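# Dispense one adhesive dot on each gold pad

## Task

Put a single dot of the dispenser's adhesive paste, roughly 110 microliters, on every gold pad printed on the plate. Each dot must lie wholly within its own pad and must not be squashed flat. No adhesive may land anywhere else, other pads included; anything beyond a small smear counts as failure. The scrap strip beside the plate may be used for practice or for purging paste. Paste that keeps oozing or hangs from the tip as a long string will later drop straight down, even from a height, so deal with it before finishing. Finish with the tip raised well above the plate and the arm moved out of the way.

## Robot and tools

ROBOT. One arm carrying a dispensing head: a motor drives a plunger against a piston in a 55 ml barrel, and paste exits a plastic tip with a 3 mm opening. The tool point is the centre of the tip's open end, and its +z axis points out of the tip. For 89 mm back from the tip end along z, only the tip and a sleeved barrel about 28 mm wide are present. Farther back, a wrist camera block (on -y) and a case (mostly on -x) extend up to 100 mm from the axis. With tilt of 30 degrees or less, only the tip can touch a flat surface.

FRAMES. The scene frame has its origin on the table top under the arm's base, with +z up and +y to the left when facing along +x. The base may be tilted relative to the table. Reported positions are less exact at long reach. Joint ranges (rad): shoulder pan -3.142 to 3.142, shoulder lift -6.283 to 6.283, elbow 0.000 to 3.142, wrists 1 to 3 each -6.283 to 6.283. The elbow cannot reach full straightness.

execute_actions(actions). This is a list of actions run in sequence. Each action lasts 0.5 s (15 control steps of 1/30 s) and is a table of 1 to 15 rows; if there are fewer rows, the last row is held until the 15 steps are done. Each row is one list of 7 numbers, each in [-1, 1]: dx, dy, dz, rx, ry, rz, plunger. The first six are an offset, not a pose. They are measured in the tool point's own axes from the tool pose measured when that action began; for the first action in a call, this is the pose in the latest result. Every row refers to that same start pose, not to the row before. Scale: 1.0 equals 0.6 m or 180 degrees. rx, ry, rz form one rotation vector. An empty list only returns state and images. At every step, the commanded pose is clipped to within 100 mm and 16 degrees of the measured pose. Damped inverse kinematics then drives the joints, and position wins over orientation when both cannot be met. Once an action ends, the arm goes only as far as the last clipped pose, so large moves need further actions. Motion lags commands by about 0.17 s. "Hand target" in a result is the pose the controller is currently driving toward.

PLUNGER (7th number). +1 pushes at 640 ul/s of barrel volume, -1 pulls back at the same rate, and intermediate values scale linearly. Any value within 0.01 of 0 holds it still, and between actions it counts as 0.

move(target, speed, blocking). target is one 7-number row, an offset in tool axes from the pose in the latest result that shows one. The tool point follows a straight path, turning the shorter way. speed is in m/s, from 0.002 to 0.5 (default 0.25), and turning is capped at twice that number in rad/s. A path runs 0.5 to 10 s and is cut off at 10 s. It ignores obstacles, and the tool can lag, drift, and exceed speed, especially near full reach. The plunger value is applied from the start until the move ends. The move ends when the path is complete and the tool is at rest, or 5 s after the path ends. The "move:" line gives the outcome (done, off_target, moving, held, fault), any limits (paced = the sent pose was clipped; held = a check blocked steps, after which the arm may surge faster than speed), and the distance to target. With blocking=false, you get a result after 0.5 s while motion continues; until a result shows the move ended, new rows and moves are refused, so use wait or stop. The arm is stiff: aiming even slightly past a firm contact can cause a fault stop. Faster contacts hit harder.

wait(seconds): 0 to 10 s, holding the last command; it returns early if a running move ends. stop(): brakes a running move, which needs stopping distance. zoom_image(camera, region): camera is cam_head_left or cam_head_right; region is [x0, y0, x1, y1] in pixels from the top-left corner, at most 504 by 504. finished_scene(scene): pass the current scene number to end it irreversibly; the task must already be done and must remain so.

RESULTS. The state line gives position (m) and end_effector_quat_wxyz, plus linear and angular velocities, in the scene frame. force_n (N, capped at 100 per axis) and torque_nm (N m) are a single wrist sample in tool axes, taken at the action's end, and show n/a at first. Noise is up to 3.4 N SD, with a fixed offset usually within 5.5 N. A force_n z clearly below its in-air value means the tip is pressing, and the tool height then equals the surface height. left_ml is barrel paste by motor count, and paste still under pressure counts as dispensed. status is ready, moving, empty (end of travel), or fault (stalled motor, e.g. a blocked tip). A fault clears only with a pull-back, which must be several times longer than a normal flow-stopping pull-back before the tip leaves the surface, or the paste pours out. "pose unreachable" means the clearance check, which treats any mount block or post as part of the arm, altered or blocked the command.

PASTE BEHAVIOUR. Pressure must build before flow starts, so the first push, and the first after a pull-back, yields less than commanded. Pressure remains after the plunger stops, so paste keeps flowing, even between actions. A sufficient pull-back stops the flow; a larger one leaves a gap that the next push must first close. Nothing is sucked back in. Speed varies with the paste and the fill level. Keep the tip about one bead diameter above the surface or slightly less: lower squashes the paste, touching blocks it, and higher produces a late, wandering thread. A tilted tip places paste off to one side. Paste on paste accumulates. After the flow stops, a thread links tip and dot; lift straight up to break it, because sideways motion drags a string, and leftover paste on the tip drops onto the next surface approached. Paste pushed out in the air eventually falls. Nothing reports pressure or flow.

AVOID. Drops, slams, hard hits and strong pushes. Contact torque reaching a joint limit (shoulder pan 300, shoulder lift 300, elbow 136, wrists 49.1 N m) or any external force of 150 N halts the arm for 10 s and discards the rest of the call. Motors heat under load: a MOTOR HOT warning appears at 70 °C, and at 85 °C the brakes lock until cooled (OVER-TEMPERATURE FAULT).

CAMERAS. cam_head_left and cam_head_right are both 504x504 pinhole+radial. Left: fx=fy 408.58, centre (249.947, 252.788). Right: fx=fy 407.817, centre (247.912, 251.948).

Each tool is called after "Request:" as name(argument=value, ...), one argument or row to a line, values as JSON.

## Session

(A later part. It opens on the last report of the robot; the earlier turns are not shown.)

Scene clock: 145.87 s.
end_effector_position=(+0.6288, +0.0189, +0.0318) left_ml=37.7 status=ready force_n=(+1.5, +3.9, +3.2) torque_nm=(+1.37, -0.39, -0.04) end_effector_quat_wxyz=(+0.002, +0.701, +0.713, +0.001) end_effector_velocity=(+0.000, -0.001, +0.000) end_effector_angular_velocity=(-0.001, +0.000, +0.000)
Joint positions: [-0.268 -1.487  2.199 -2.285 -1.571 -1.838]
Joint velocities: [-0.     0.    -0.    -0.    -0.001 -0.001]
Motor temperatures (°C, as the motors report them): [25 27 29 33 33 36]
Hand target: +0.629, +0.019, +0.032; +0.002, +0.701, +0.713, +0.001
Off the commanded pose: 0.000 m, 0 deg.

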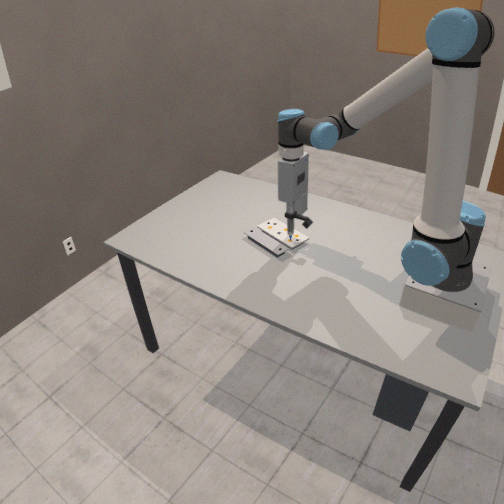

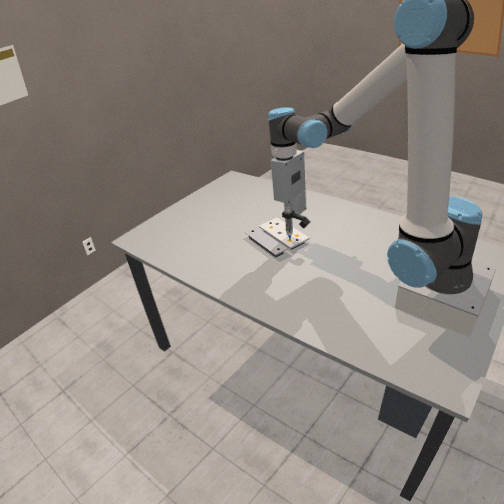

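Request:
execute_actions(
  actions=[
    [[0,0,0.001,0,0,0,0]],
  ],
)

Scene clock: 147.80 s.
end_effector_position=(+0.6288, +0.0188, +0.0312) left_ml=37.7 status=ready force_n=(+1.7, +4.4, +5.5) torque_nm=(+1.44, -0.48, -0.04) end_effector_quat_wxyz=(+0.002, +0.701, +0.713, +0.001) end_effector_velocity=(+0.000, +0.001, +0.000) end_effector_angular_velocity=(-0.000, -0.001, +0.001)
Joint positions: [-0.268 -1.486  2.2   -2.286 -1.571 -1.838]
Joint velocities: [ 0.001 -0.     0.    -0.001 -0.     0.   ]
Motor temperatures (°C, as the motors report them): [25 27 29 33 33 36]
Hand target: +0.629, +0.019, +0.031; +0.002, +0.701, +0.713, +0.001
Off the commanded pose: 0.000 m, 0 deg.

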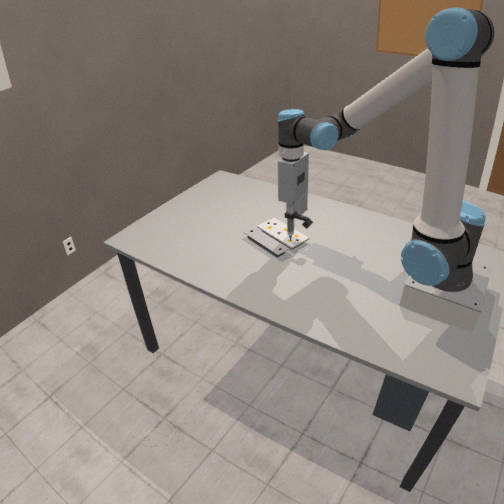

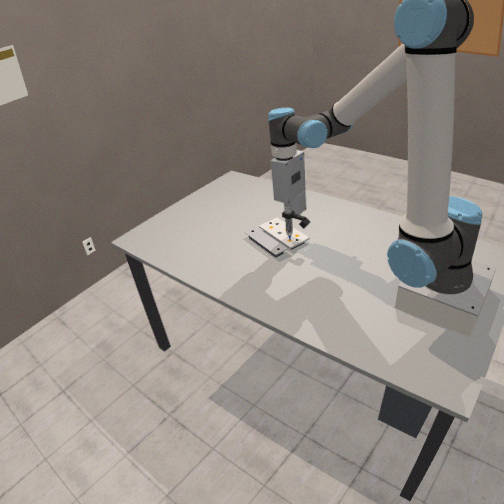

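Request:
execute_actions(
  actions=[
    [[0,0,0.001,0,0,0,0]],
  ],
)

Request:
zoom_image(
  camera="cam_head_left",
  region=[276, 226, 304, 250],
)

Request:
zoom_image(
  camera="cam_head_right",
  region=[276, 226, 304, 250],
)

Scene clock: 150.37 s.
end_effector_position=(+0.6288, +0.0188, +0.0306) left_ml=37.7 status=ready force_n=(+1.3, +2.4, +7.5) torque_nm=(+0.75, -0.29, -0.09) end_effector_quat_wxyz=(+0.002, +0.701, +0.713, +0.001) end_effector_velocity=(-0.000, -0.000, -0.000) end_effector_angular_velocity=(+0.000, +0.000, -0.000)
Joint positions: [-0.268 -1.485  2.2   -2.287 -1.571 -1.838]
Joint velocities: [-0.001  0.     0.    -0.     0.    -0.001]
Motor temperatures (°C, as the motors report them): [25 27 29 33 33 36]
Hand target: +0.629, +0.019, +0.031; +0.002, +0.701, +0.713, +0.001
Off the commanded pose: 0.000 m, 0 deg.

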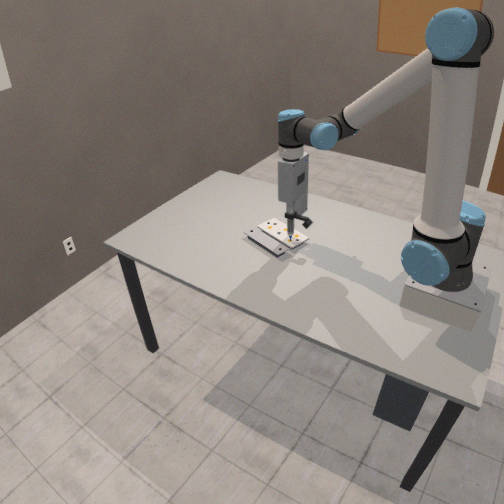

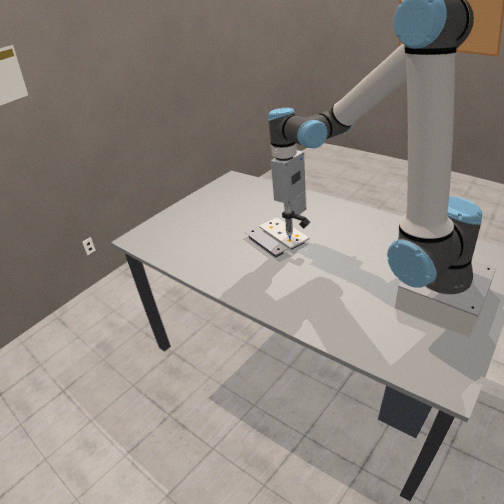

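Region (276, 226, 304, 250) of cam_head_left's 504x504 image, scaled by 18.000, with more detail than that image has; it fills the top 432 rows of this view, and the rest is white.

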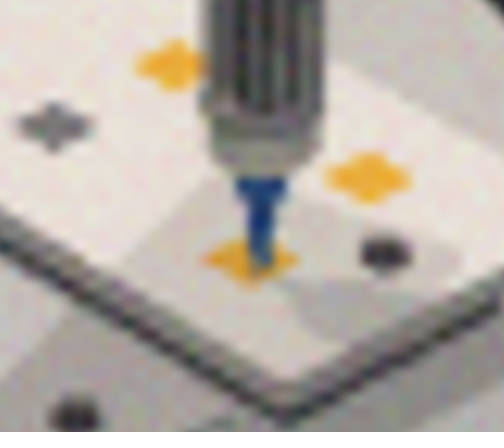

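Region (276, 226, 304, 250) of cam_head_right's 504x504 image, scaled by 18.000, with more detail than that image has; it fills the top 432 rows of this view, and the rest is white.

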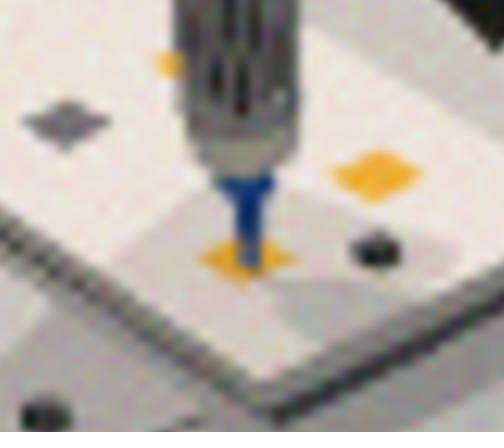

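Request:
execute_actions(
  actions=[
    [[0,0,0.0009,0,0,0,0]],
  ],
)

Scene clock: 153.40 s.
end_effector_position=(+0.6288, +0.0188, +0.0301) left_ml=37.7 status=ready force_n=(+1.7, +3.8, +4.8) torque_nm=(+1.31, -0.45, -0.10) end_effector_quat_wxyz=(+0.002, +0.701, +0.713, +0.001) end_effector_velocity=(-0.000, -0.000, -0.000) end_effector_angular_velocity=(-0.001, +0.000, +0.000)
Joint positions: [-0.268 -1.484  2.201 -2.288 -1.571 -1.838]
Joint velocities: [ 0.     0.     0.    -0.    -0.001 -0.   ]
Motor temperatures (°C, as the motors report them): [25 27 29 33 33 36]
Hand target: +0.629, +0.019, +0.030; +0.002, +0.701, +0.713, +0.001
Off the commanded pose: 0.000 m, 0 deg.

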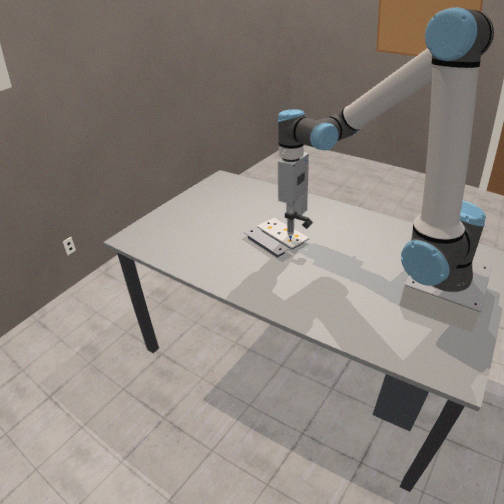

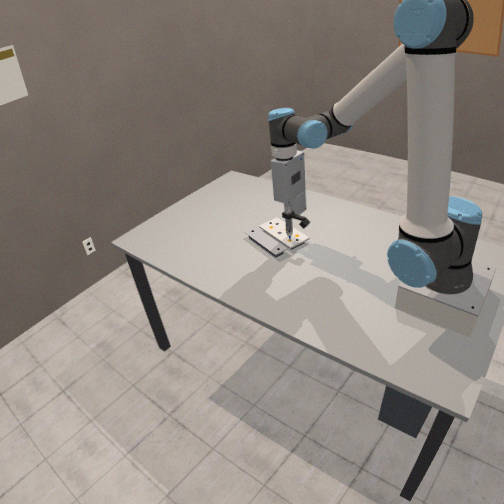

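Request:
execute_actions(
  actions=[
    [[0,0,0.0009,0,0,0,0]],
  ],
)

Scene clock: 155.43 s.
end_effector_position=(+0.6288, +0.0188, +0.0295) left_ml=37.7 status=ready force_n=(-0.1, +3.6, +5.6) torque_nm=(+1.16, +0.11, -0.09) end_effector_quat_wxyz=(+0.002, +0.701, +0.713, +0.001) end_effector_velocity=(-0.001, -0.002, -0.001) end_effector_angular_velocity=(+0.001, +0.002, -0.003)
Joint positions: [-0.268 -1.484  2.201 -2.29  -1.571 -1.838]
Joint velocities: [-0.003  0.001  0.     0.001  0.     0.   ]
Motor temperatures (°C, as the motors report them): [25 27 29 33 33 36]
Hand target: +0.629, +0.019, +0.030; +0.002, +0.701, +0.713, +0.001
Off the commanded pose: 0.000 m, 0 deg.

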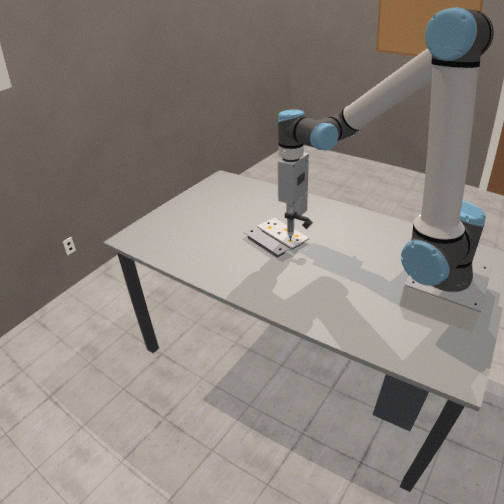

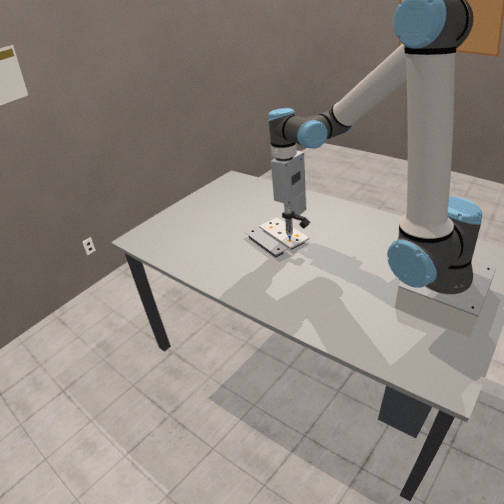

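Request:
execute_actions(
  actions=[
    [[0,0,0.0008,0,0,0,0]],
  ],
)

Request:
zoom_image(
  camera="cam_head_left",
  region=[276, 226, 304, 250],
)

Request:
zoom_image(
  camera="cam_head_right",
  region=[276, 226, 304, 250],
)

Scene clock: 157.43 s.
end_effector_position=(+0.6288, +0.0188, +0.0290) left_ml=37.7 status=ready force_n=(+1.1, +0.8, +5.2) torque_nm=(+0.19, -0.30, -0.15) end_effector_quat_wxyz=(+0.002, +0.701, +0.713, +0.001) end_effector_velocity=(+0.001, +0.000, -0.000) end_effector_angular_velocity=(+0.001, -0.001, +0.000)
Joint positions: [-0.268 -1.483  2.202 -2.291 -1.571 -1.838]
Joint velocities: [-0.     0.    -0.    -0.001  0.001 -0.   ]
Motor temperatures (°C, as the motors report them): [25 27 29 33 33 36]
Hand target: +0.629, +0.019, +0.029; +0.002, +0.701, +0.713, +0.001
Off the commanded pose: 0.000 m, 0 deg.

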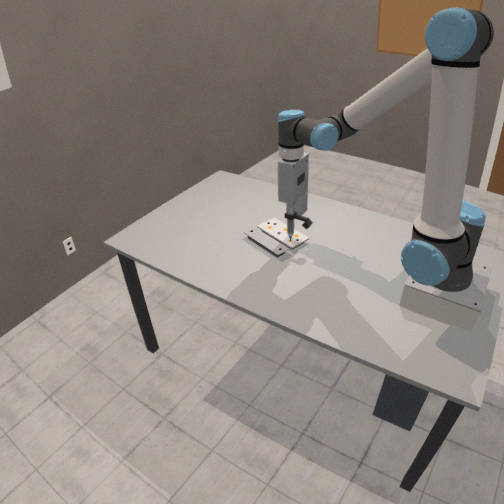

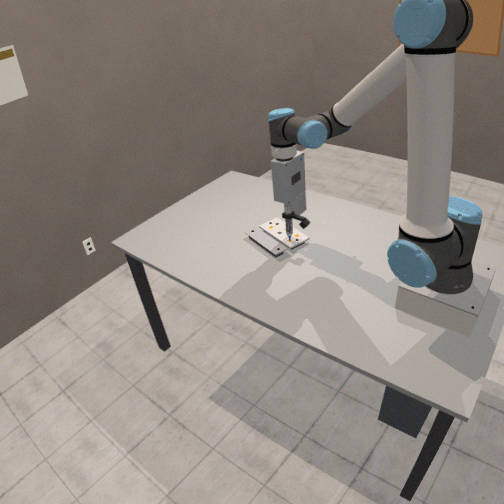

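Region (276, 226, 304, 250) of cam_head_left's 504x504 image, scaled by 18.000, with more detail than that image has; it fills the top 432 rows of this view, and the rest is white.

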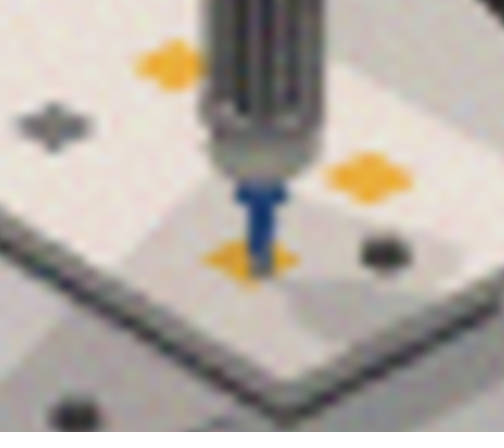

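Region (276, 226, 304, 250) of cam_head_right's 504x504 image, scaled by 18.000, with more detail than that image has; it fills the top 432 rows of this view, and the rest is white.

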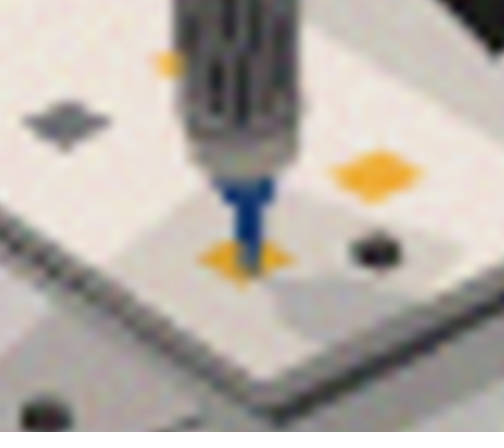

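Request:
execute_actions(
  actions=[
    [[0,0,0.0007,0,0,0,0]],
  ],
)

Scene clock: 159.43 s.
end_effector_position=(+0.6288, +0.0188, +0.0286) left_ml=37.7 status=ready force_n=(+2.5, +1.9, +6.2) torque_nm=(+0.56, -0.76, -0.10) end_effector_quat_wxyz=(+0.002, +0.701, +0.713, +0.001) end_effector_velocity=(+0.000, -0.000, +0.000) end_effector_angular_velocity=(-0.000, -0.000, -0.000)
Joint positions: [-0.268 -1.482  2.202 -2.291 -1.571 -1.838]
Joint velocities: [ 0. -0.  0. -0. -0.  0.]
Motor temperatures (°C, as the motors report them): [25 27 29 33 33 36]
Hand target: +0.629, +0.019, +0.029; +0.002, +0.701, +0.713, +0.001
Off the commanded pose: 0.000 m, 0 deg.

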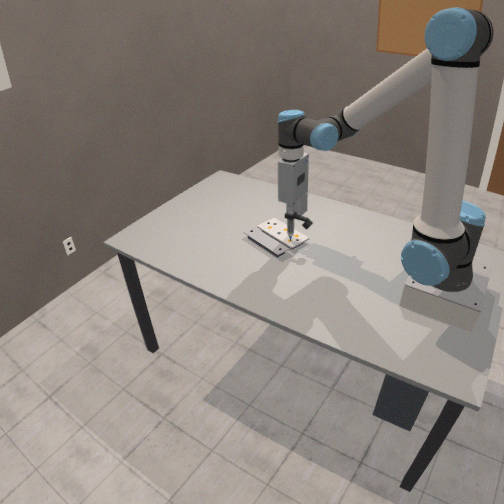

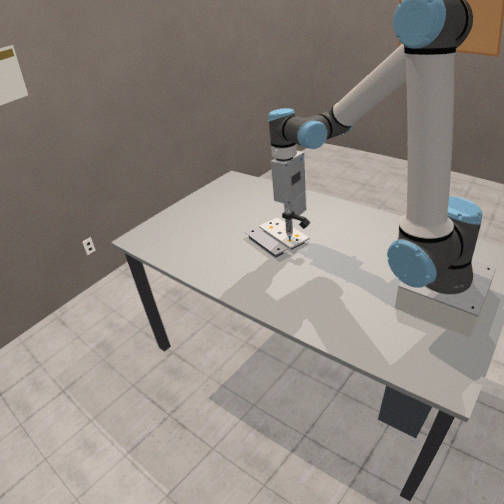

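Request:
execute_actions(
  actions=[
    [[0,0,0.0007,0,0,0,0]],
  ],
)

Scene clock: 163.37 s.
end_effector_position=(+0.6289, +0.0188, +0.0283) left_ml=37.7 status=ready force_n=(+5.4, -23.9, -61.1) torque_nm=(+1.03, -0.01, -0.06) end_effector_quat_wxyz=(+0.002, +0.701, +0.713, +0.001) end_effector_velocity=(-0.000, -0.001, -0.000) end_effector_angular_velocity=(-0.001, +0.001, -0.000)
Joint positions: [-0.268 -1.482  2.202 -2.292 -1.571 -1.838]
Joint velocities: [-0.     0.001  0.    -0.    -0.001 -0.   ]
Motor temperatures (°C, as the motors report them): [25 27 29 33 33 36]
Hand target: +0.629, +0.019, +0.028; +0.002, +0.701, +0.713, +0.001
Off the commanded pose: 0.000 m, 0 deg.

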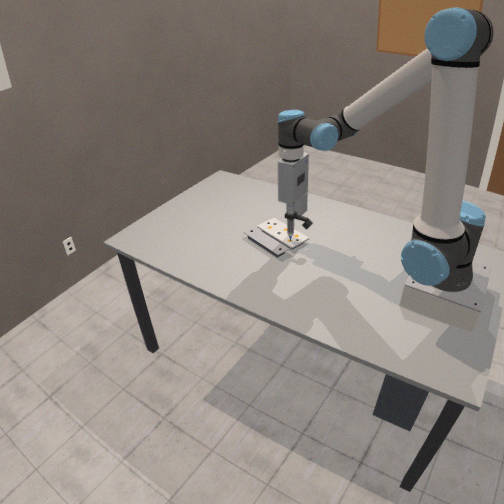

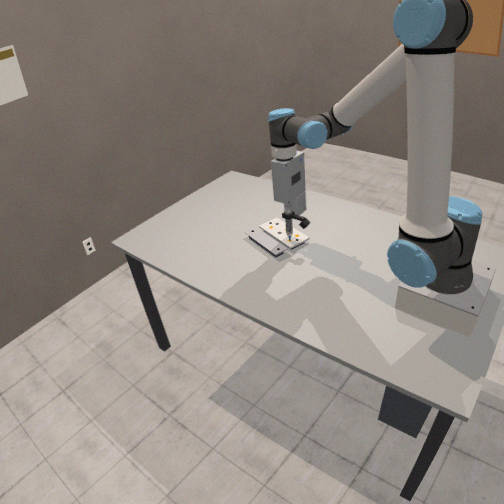

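Request:
execute_actions(
  actions=[
    [[0,0,-0.003,0,0,0,0],[0,0,-0.003,0,0,0,0],[0,0,-0.003,0,0,0,0],[0,0,-0.003,0,0,0,0],[-0.006,0.0067,-0.003,0,0,0,0]],
  ],
)

Request:
execute_actions(
  actions=[],
)

Request:
zoom_image(
  camera="cam_head_left",
  region=[276, 226, 304, 250],
)

Request:
zoom_image(
  camera="cam_head_right",
  region=[276, 226, 304, 250],
)

Scene clock: 172.30 s.
end_effector_position=(+0.6328, +0.0154, +0.0301) left_ml=37.7 status=ready force_n=(+0.6, +3.8, +6.1) torque_nm=(+1.27, -0.04, -0.08) end_effector_quat_wxyz=(+0.002, +0.701, +0.713, +0.001) end_effector_velocity=(+0.001, -0.002, -0.000) end_effector_angular_velocity=(-0.001, +0.001, +0.000)
Joint positions: [-0.271 -1.478  2.194 -2.288 -1.571 -1.842]
Joint velocities: [-0.001  0.002 -0.002  0.001 -0.001 -0.002]
Motor temperatures (°C, as the motors report them): [25 27 29 33 33 36]
Hand target: +0.633, +0.015, +0.030; +0.002, +0.701, +0.713, +0.001
Off the commanded pose: 0.000 m, 0 deg.

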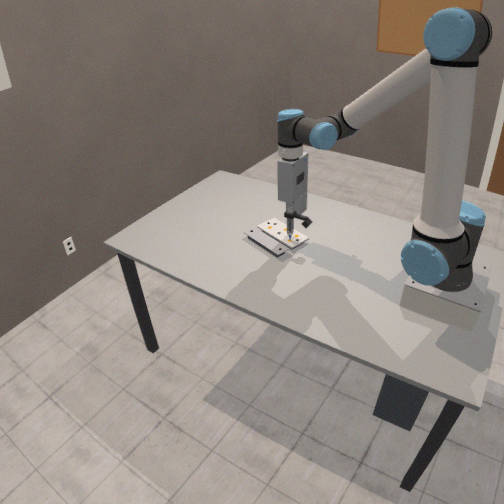

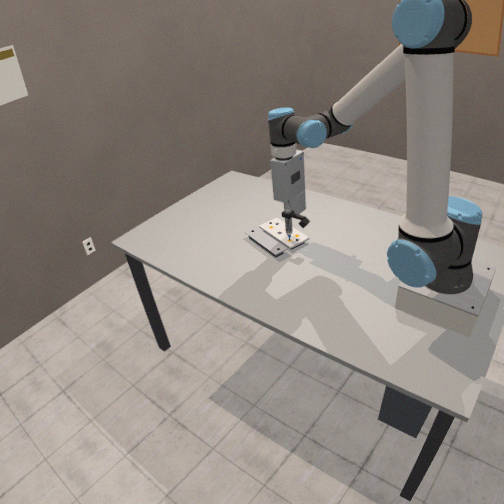

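Scene clock: 172.30 s.
end_effector_position=(+0.6328, +0.0154, +0.0301) left_ml=37.7 status=ready force_n=(+0.6, +3.8, +6.1) torque_nm=(+1.27, -0.04, -0.08) end_effector_quat_wxyz=(+0.002, +0.701, +0.713, +0.001) end_effector_velocity=(+0.001, -0.002, -0.000) end_effector_angular_velocity=(-0.001, +0.001, +0.000)
Joint positions: [-0.271 -1.478  2.194 -2.288 -1.571 -1.842]
Joint velocities: [-0.001  0.002 -0.002  0.001 -0.001 -0.002]
Motor temperatures (°C, as the motors report them): [25 27 29 33 33 36]
Hand target: +0.633, +0.015, +0.030; +0.002, +0.701, +0.713, +0.001
Off the commanded pose: 0.000 m, 0 deg.

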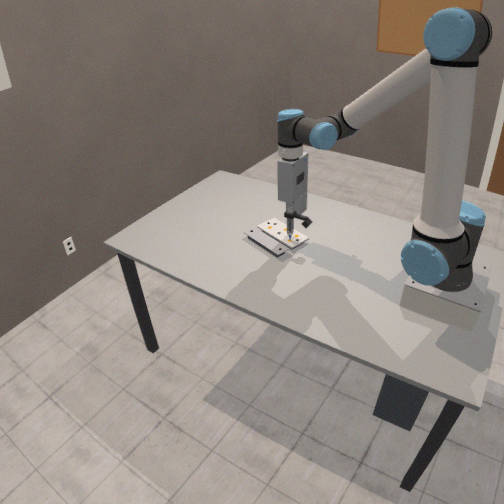

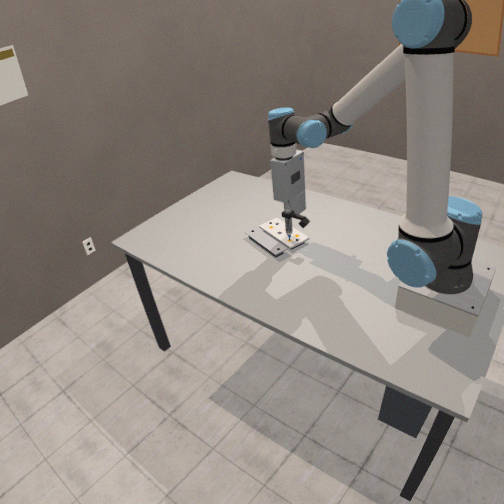

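Region (276, 226, 304, 250) of cam_head_left's 504x504 image, scaled by 18.000, with more detail than that image has; it fills the top 432 rows of this view, and the rest is white.

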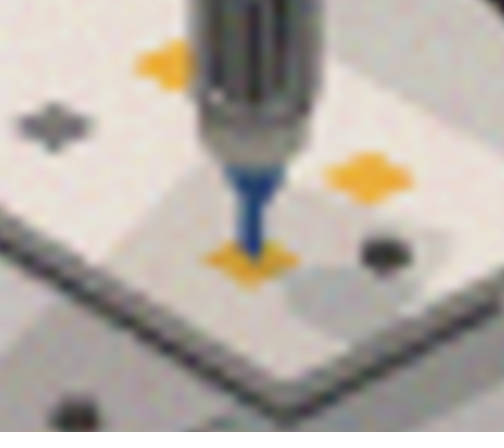

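Region (276, 226, 304, 250) of cam_head_right's 504x504 image, scaled by 18.000, with more detail than that image has; it fills the top 432 rows of this view, and the rest is white.

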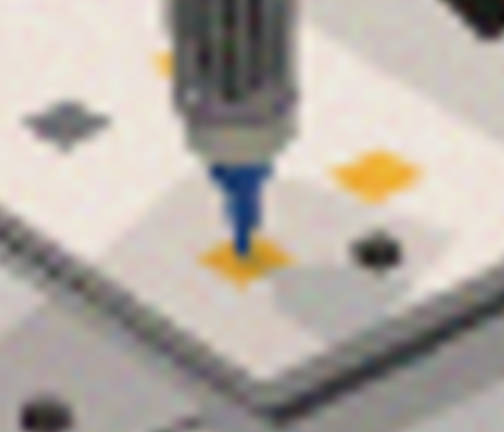

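Request:
execute_actions(
  actions=[
    [[-0.004,-0.0007,-0.002,0,0,0,0],[-0.012,-0.002,-0.004,0,0,0,0],[-0.02,-0.0035,-0.005,0,0,0,0],[-0.028,-0.005,-0.005,0,0,0,0],[-0.036,-0.0063,-0.005,0,0,0,0],[-0.044,-0.0077,-0.005,0,0,0,0],[-0.052,-0.009,-0.005,0,0,0,0],[-0.06,-0.0105,-0.005,0,0,0,0],[-0.067,-0.0117,-0.004,0,0,0,0],[-0.0721,-0.0126,-0.003,0,0,0,0],[-0.0721,-0.0126,-0.002,0,0,0,0],[-0.0721,-0.0126,-0.001,0,0,0,0],[-0.0721,-0.0126,0,0,0,0,0]],
  ],
)

Request:
wait(
  seconds=0.5,
)

Request:
zoom_image(
  camera="cam_head_left",
  region=[282, 222, 310, 246],
)

Request:
zoom_image(
  camera="cam_head_right",
  region=[282, 222, 310, 246],
)

Scene clock: 179.37 s.
end_effector_position=(+0.6262, -0.0259, +0.0311) left_ml=37.7 status=ready force_n=(+1.7, +3.2, +7.4) torque_nm=(+1.06, -0.54, -0.15) end_effector_quat_wxyz=(+0.002, +0.701, +0.713, +0.000) end_effector_velocity=(-0.004, -0.026, -0.011) end_effector_angular_velocity=(+0.004, -0.000, +0.002)
Joint positions: [-0.34  -1.489  2.204 -2.287 -1.571 -1.91 ]
Joint velocities: [-0.046  0.01   0.015 -0.024  0.004 -0.048]
Motor temperatures (°C, as the motors report them): [25 27 29 33 33 36]
Hand target: +0.626, -0.028, +0.030; +0.002, +0.701, +0.713, +0.001
Off the commanded pose: 0.002 m, 0 deg.

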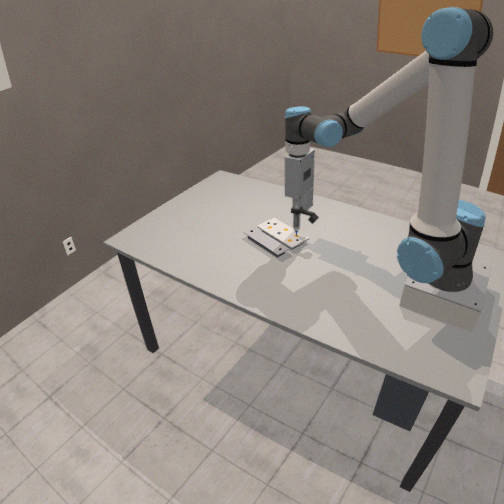

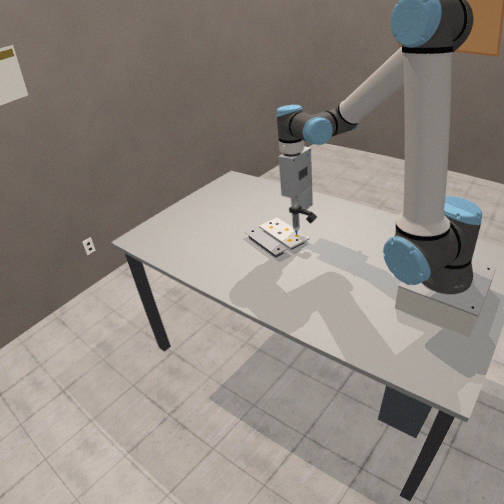

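Scene clock: 179.87 s.
end_effector_position=(+0.6260, -0.0279, +0.0301) left_ml=37.7 status=ready force_n=(+0.4, +3.1, +4.8) torque_nm=(+1.05, -0.03, -0.07) end_effector_quat_wxyz=(+0.002, +0.701, +0.713, +0.001) end_effector_velocity=(-0.000, -0.001, +0.000) end_effector_angular_velocity=(+0.001, -0.000, -0.002)
Joint positions: [-0.343 -1.488  2.205 -2.289 -1.571 -1.914]
Joint velocities: [-0.002 -0.001  0.     0.001  0.001  0.   ]
Motor temperatures (°C, as the motors report them): [25 27 29 33 33 36]
Hand target: +0.626, -0.028, +0.030; +0.002, +0.701, +0.713, +0.001
Off the commanded pose: 0.000 m, 0 deg.
wait: 0.50 s; at rest by 0.20 s

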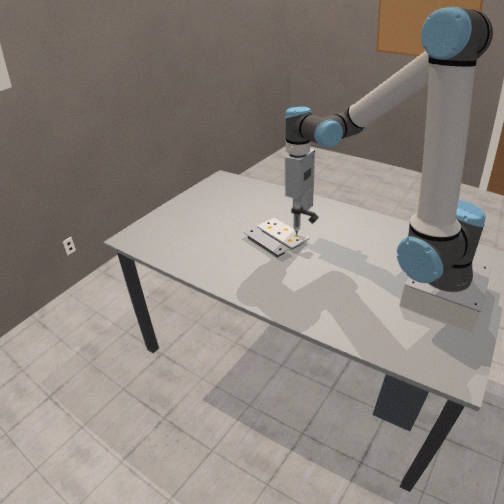

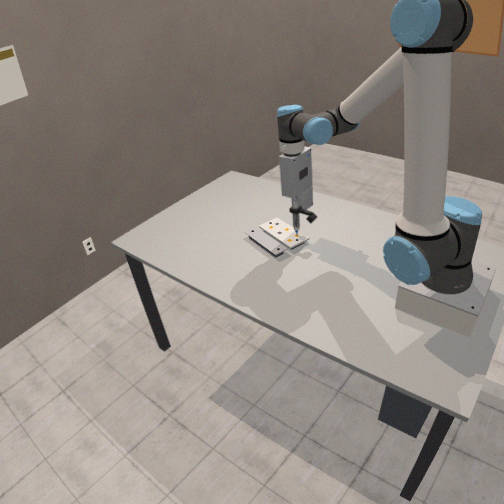

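Region (282, 222, 310, 246) of cam_head_left's 504x504 image, scaled by 18.000, with more detail than that image has; it fills the top 432 rows of this view, and the rest is white.

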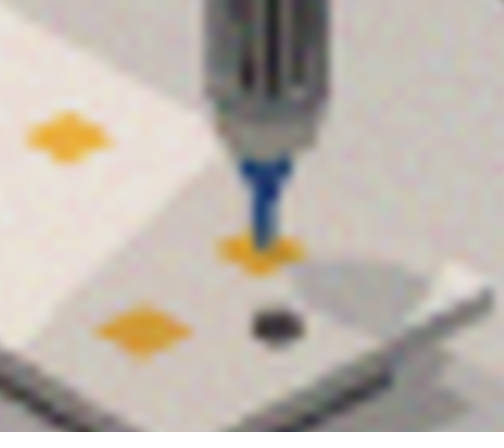

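Region (282, 222, 310, 246) of cam_head_right's 504x504 image, scaled by 18.000, with more detail than that image has; it fills the top 432 rows of this view, and the rest is white.

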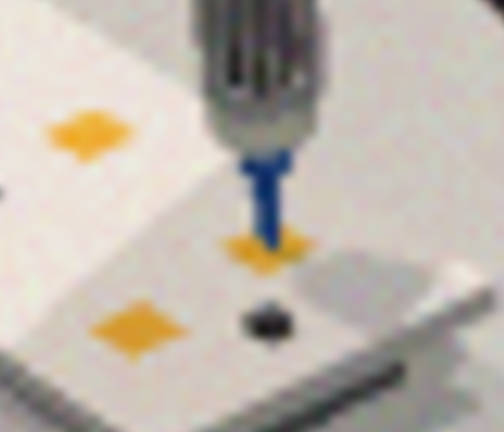

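Request:
execute_actions(
  actions=[
    [[-0.002,0.006,-0.002,0,0,0,0],[-0.005,0.016,-0.004,0,0,0,0],[-0.008,0.027,-0.005,0,0,0,0],[-0.012,0.039,-0.005,0,0,0,0],[-0.016,0.051,-0.005,0,0,0,0],[-0.019,0.063,-0.005,0,0,0,0],[-0.023,0.075,-0.005,0,0,0,0],[-0.027,0.087,-0.005,0,0,0,0],[-0.03,0.097,-0.005,0,0,0,0],[-0.0319,0.104,-0.004,0,0,0,0],[-0.0319,0.104,-0.003,0,0,0,0],[-0.0319,0.104,-0.002,0,0,0,0],[-0.0319,0.104,-0.001,0,0,0,0],[-0.0319,0.104,0,0,0,0,0]],
  ],
)

Request:
wait(
  seconds=0.6,
)

Request:
zoom_image(
  camera="cam_head_left",
  region=[272, 216, 300, 240],
)

Request:
zoom_image(
  camera="cam_head_right",
  region=[272, 216, 300, 240],
)

Scene clock: 187.87 s.
end_effector_position=(+0.6851, -0.0450, +0.0318) left_ml=37.7 status=ready force_n=(+2.1, +5.2, +4.6) torque_nm=(+1.78, -0.58, -0.07) end_effector_quat_wxyz=(+0.002, +0.701, +0.713, +0.001) end_effector_velocity=(+0.039, -0.010, -0.017) end_effector_angular_velocity=(+0.004, +0.011, -0.001)
Joint positions: [-0.339 -1.398  2.095 -2.27  -1.57  -1.91 ]
Joint velocities: [ 0.004  0.087 -0.072 -0.004 -0.     0.005]
Motor temperatures (°C, as the motors report them): [25 27 29 33 33 36]
Hand target: +0.689, -0.046, +0.030; +0.002, +0.701, +0.713, +0.001
Off the commanded pose: 0.004 m, 0 deg.

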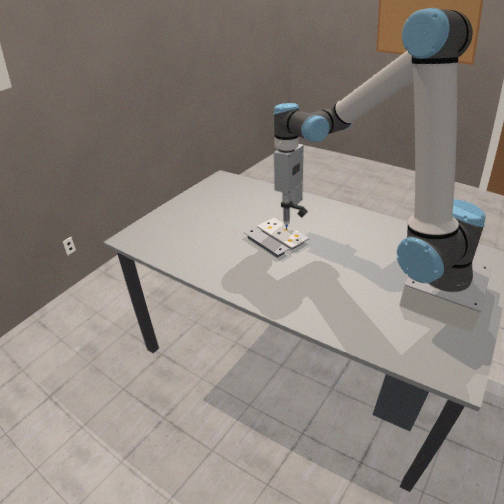

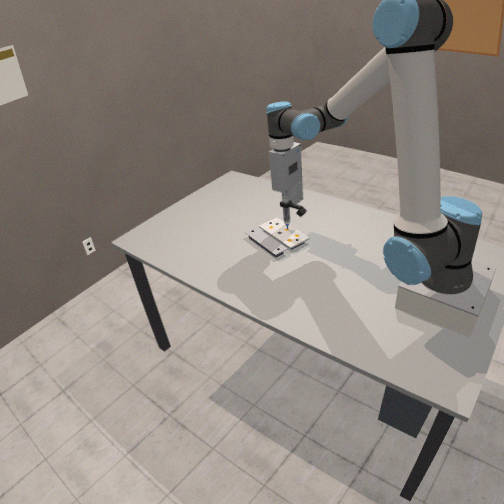

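Scene clock: 188.47 s.
end_effector_position=(+0.6886, -0.0460, +0.0303) left_ml=37.7 status=ready force_n=(+0.4, +1.7, +5.4) torque_nm=(+0.50, +0.01, -0.12) end_effector_quat_wxyz=(+0.002, +0.701, +0.713, +0.001) end_effector_velocity=(+0.001, -0.001, +0.000) end_effector_angular_velocity=(-0.001, -0.001, -0.001)
Joint positions: [-0.339 -1.391  2.09  -2.271 -1.571 -1.91 ]
Joint velocities: [-0.001 -0.    -0.    -0.001 -0.    -0.   ]
Motor temperatures (°C, as the motors report them): [25 27 29 33 33 36]
Hand target: +0.689, -0.046, +0.030; +0.002, +0.701, +0.713, +0.001
Off the commanded pose: 0.000 m, 0 deg.
wait: 0.60 s; at rest by 0.27 s

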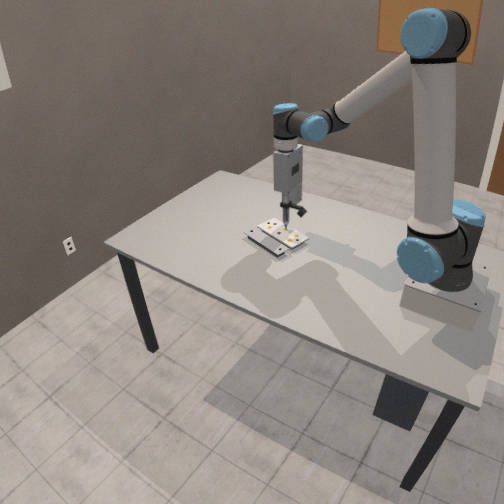

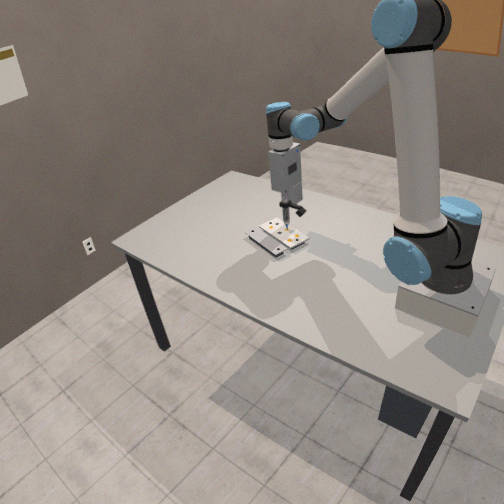

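Region (272, 216, 300, 240) of cam_head_left's 504x504 image, scaled by 18.000, with more detail than that image has; it fills the top 432 rows of this view, and the rest is white.

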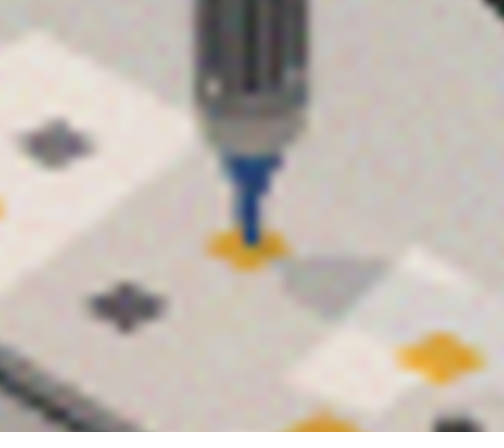

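Region (272, 216, 300, 240) of cam_head_right's 504x504 image, scaled by 18.000, with more detail than that image has; it fills the top 432 rows of this view, and the rest is white.

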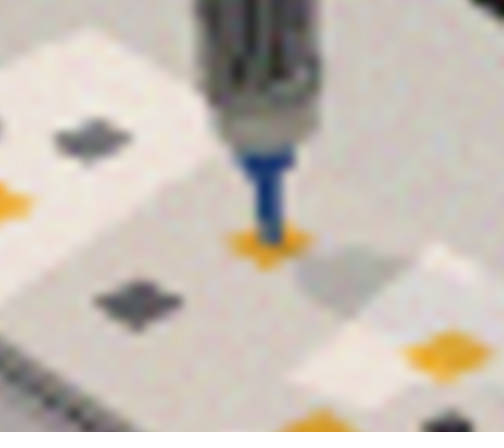

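Request:
execute_actions(
  actions=[
    [[0,0,-0.004,0,0,0,0],[0.003,0,-0.008,0,0,0,0],[0.012,0,-0.012,0,0,0,0],[0.024,0,-0.014,0,0,0,0],[0.038,-0.001,-0.015,0,0,0,0],[0.052,-0.001,-0.015,0,0,0,0],[0.066,-0.002,-0.015,0,0,0,0],[0.08,-0.002,-0.015,0,0,0,0],[0.094,-0.003,-0.015,0,0,0,0],[0.108,-0.003,-0.015,0,0,0,0],[0.122,-0.004,-0.015,0,0,0,0],[0.136,-0.004,-0.015,0,0,0,0],[0.15,-0.005,-0.015,0,0,0,0],[0.164,-0.005,-0.015,0,0,0,0],[0.178,-0.005,-0.015,0,0,0,0]],
  ],
)

Scene clock: 204.17 s.
end_effector_position=(+0.6844, +0.0297, +0.0390) left_ml=37.7 status=ready force_n=(+1.2, +4.2, +5.8) torque_nm=(+1.40, -0.34, -0.07) end_effector_quat_wxyz=(+0.001, +0.701, +0.713, +0.001) end_effector_velocity=(-0.014, +0.246, +0.000) end_effector_angular_velocity=(+0.004, +0.001, +0.004)
Joint positions: [-0.232 -1.409  2.093 -2.255 -1.569 -1.803]
Joint velocities: [ 0.357 -0.005  0.005  0.002  0.003  0.353]
Motor temperatures (°C, as the motors report them): [25 27 29 33 33 36]
Hand target: +0.683, +0.060, +0.039; +0.001, +0.701, +0.713, +0.001
Off the commanded pose: 0.031 m, 0 deg.

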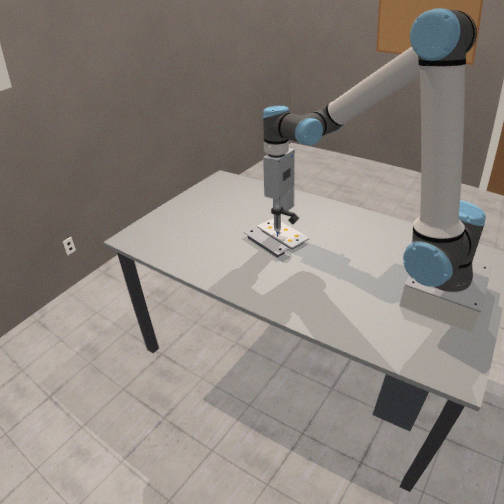

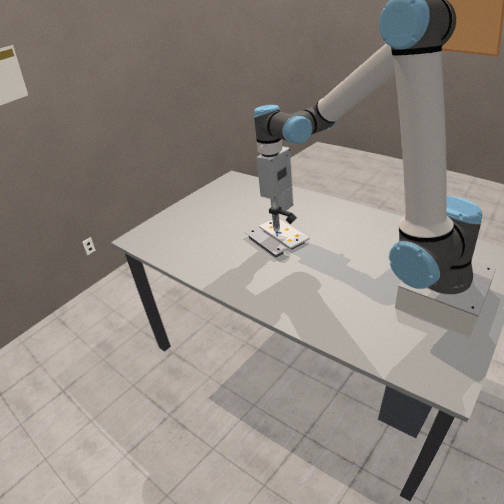

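Request:
move(
  target=[0.0705, -0.0011, 0.0083, 0, 0, 0, 0],
  speed=0.1,
)

Request:
zoom_image(
  camera="cam_head_left",
  region=[250, 222, 292, 258],
)

Request:
zoom_image(
  camera="cam_head_right",
  region=[250, 222, 292, 258],
)

Scene clock: 207.80 s.
end_effector_position=(+0.6830, +0.0718, +0.0341) left_ml=37.7 status=ready force_n=(+1.6, +2.6, +6.4) torque_nm=(+0.89, -0.51, -0.10) end_effector_quat_wxyz=(+0.001, +0.701, +0.713, +0.001) end_effector_velocity=(+0.000, +0.001, -0.001) end_effector_angular_velocity=(-0.000, -0.001, -0.001)
Joint positions: [-0.17  -1.401  2.093 -2.265 -1.569 -1.741]
Joint velocities: [ 0.001  0.001  0.    -0.002 -0.     0.002]
Motor temperatures (°C, as the motors report them): [25 27 29 33 33 36]
Hand target: +0.683, +0.072, +0.034; +0.001, +0.701, +0.713, +0.001
Off the commanded pose: 0.000 m, 0 deg.
move: done

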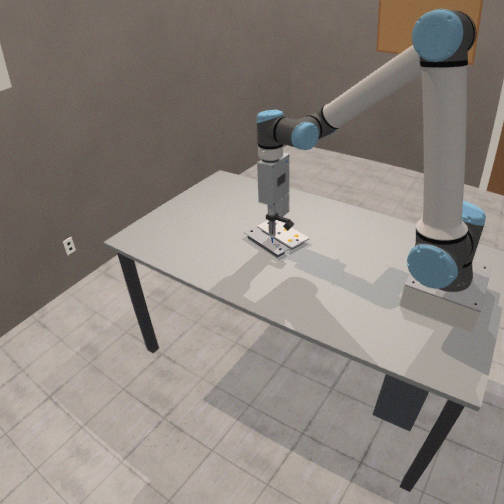

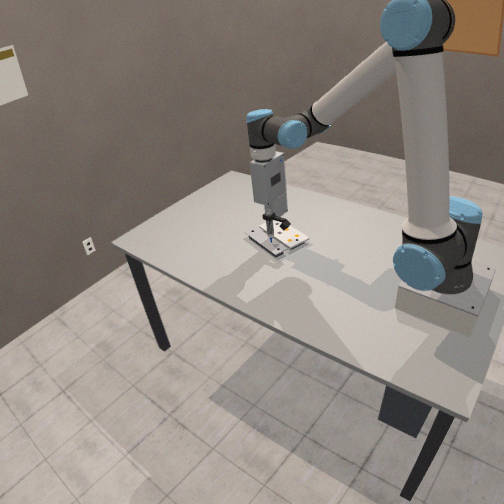

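Region (250, 222, 292, 258) of cam_head_left's 504x504 image, scaled by 12.000, with more detail than that image has; it fills the top 432 rows of this view, and the rest is white.

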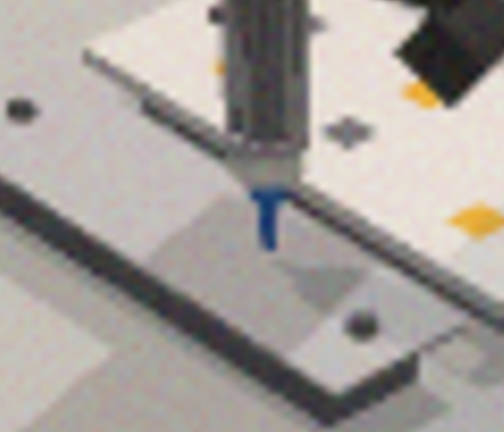

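Region (250, 222, 292, 258) of cam_head_right's 504x504 image, scaled by 12.000, with more detail than that image has; it fills the top 432 rows of this view, and the rest is white.

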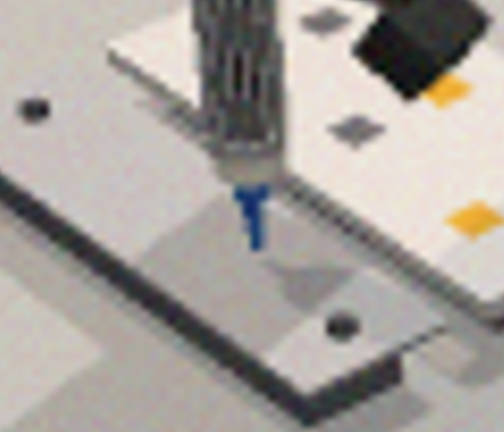

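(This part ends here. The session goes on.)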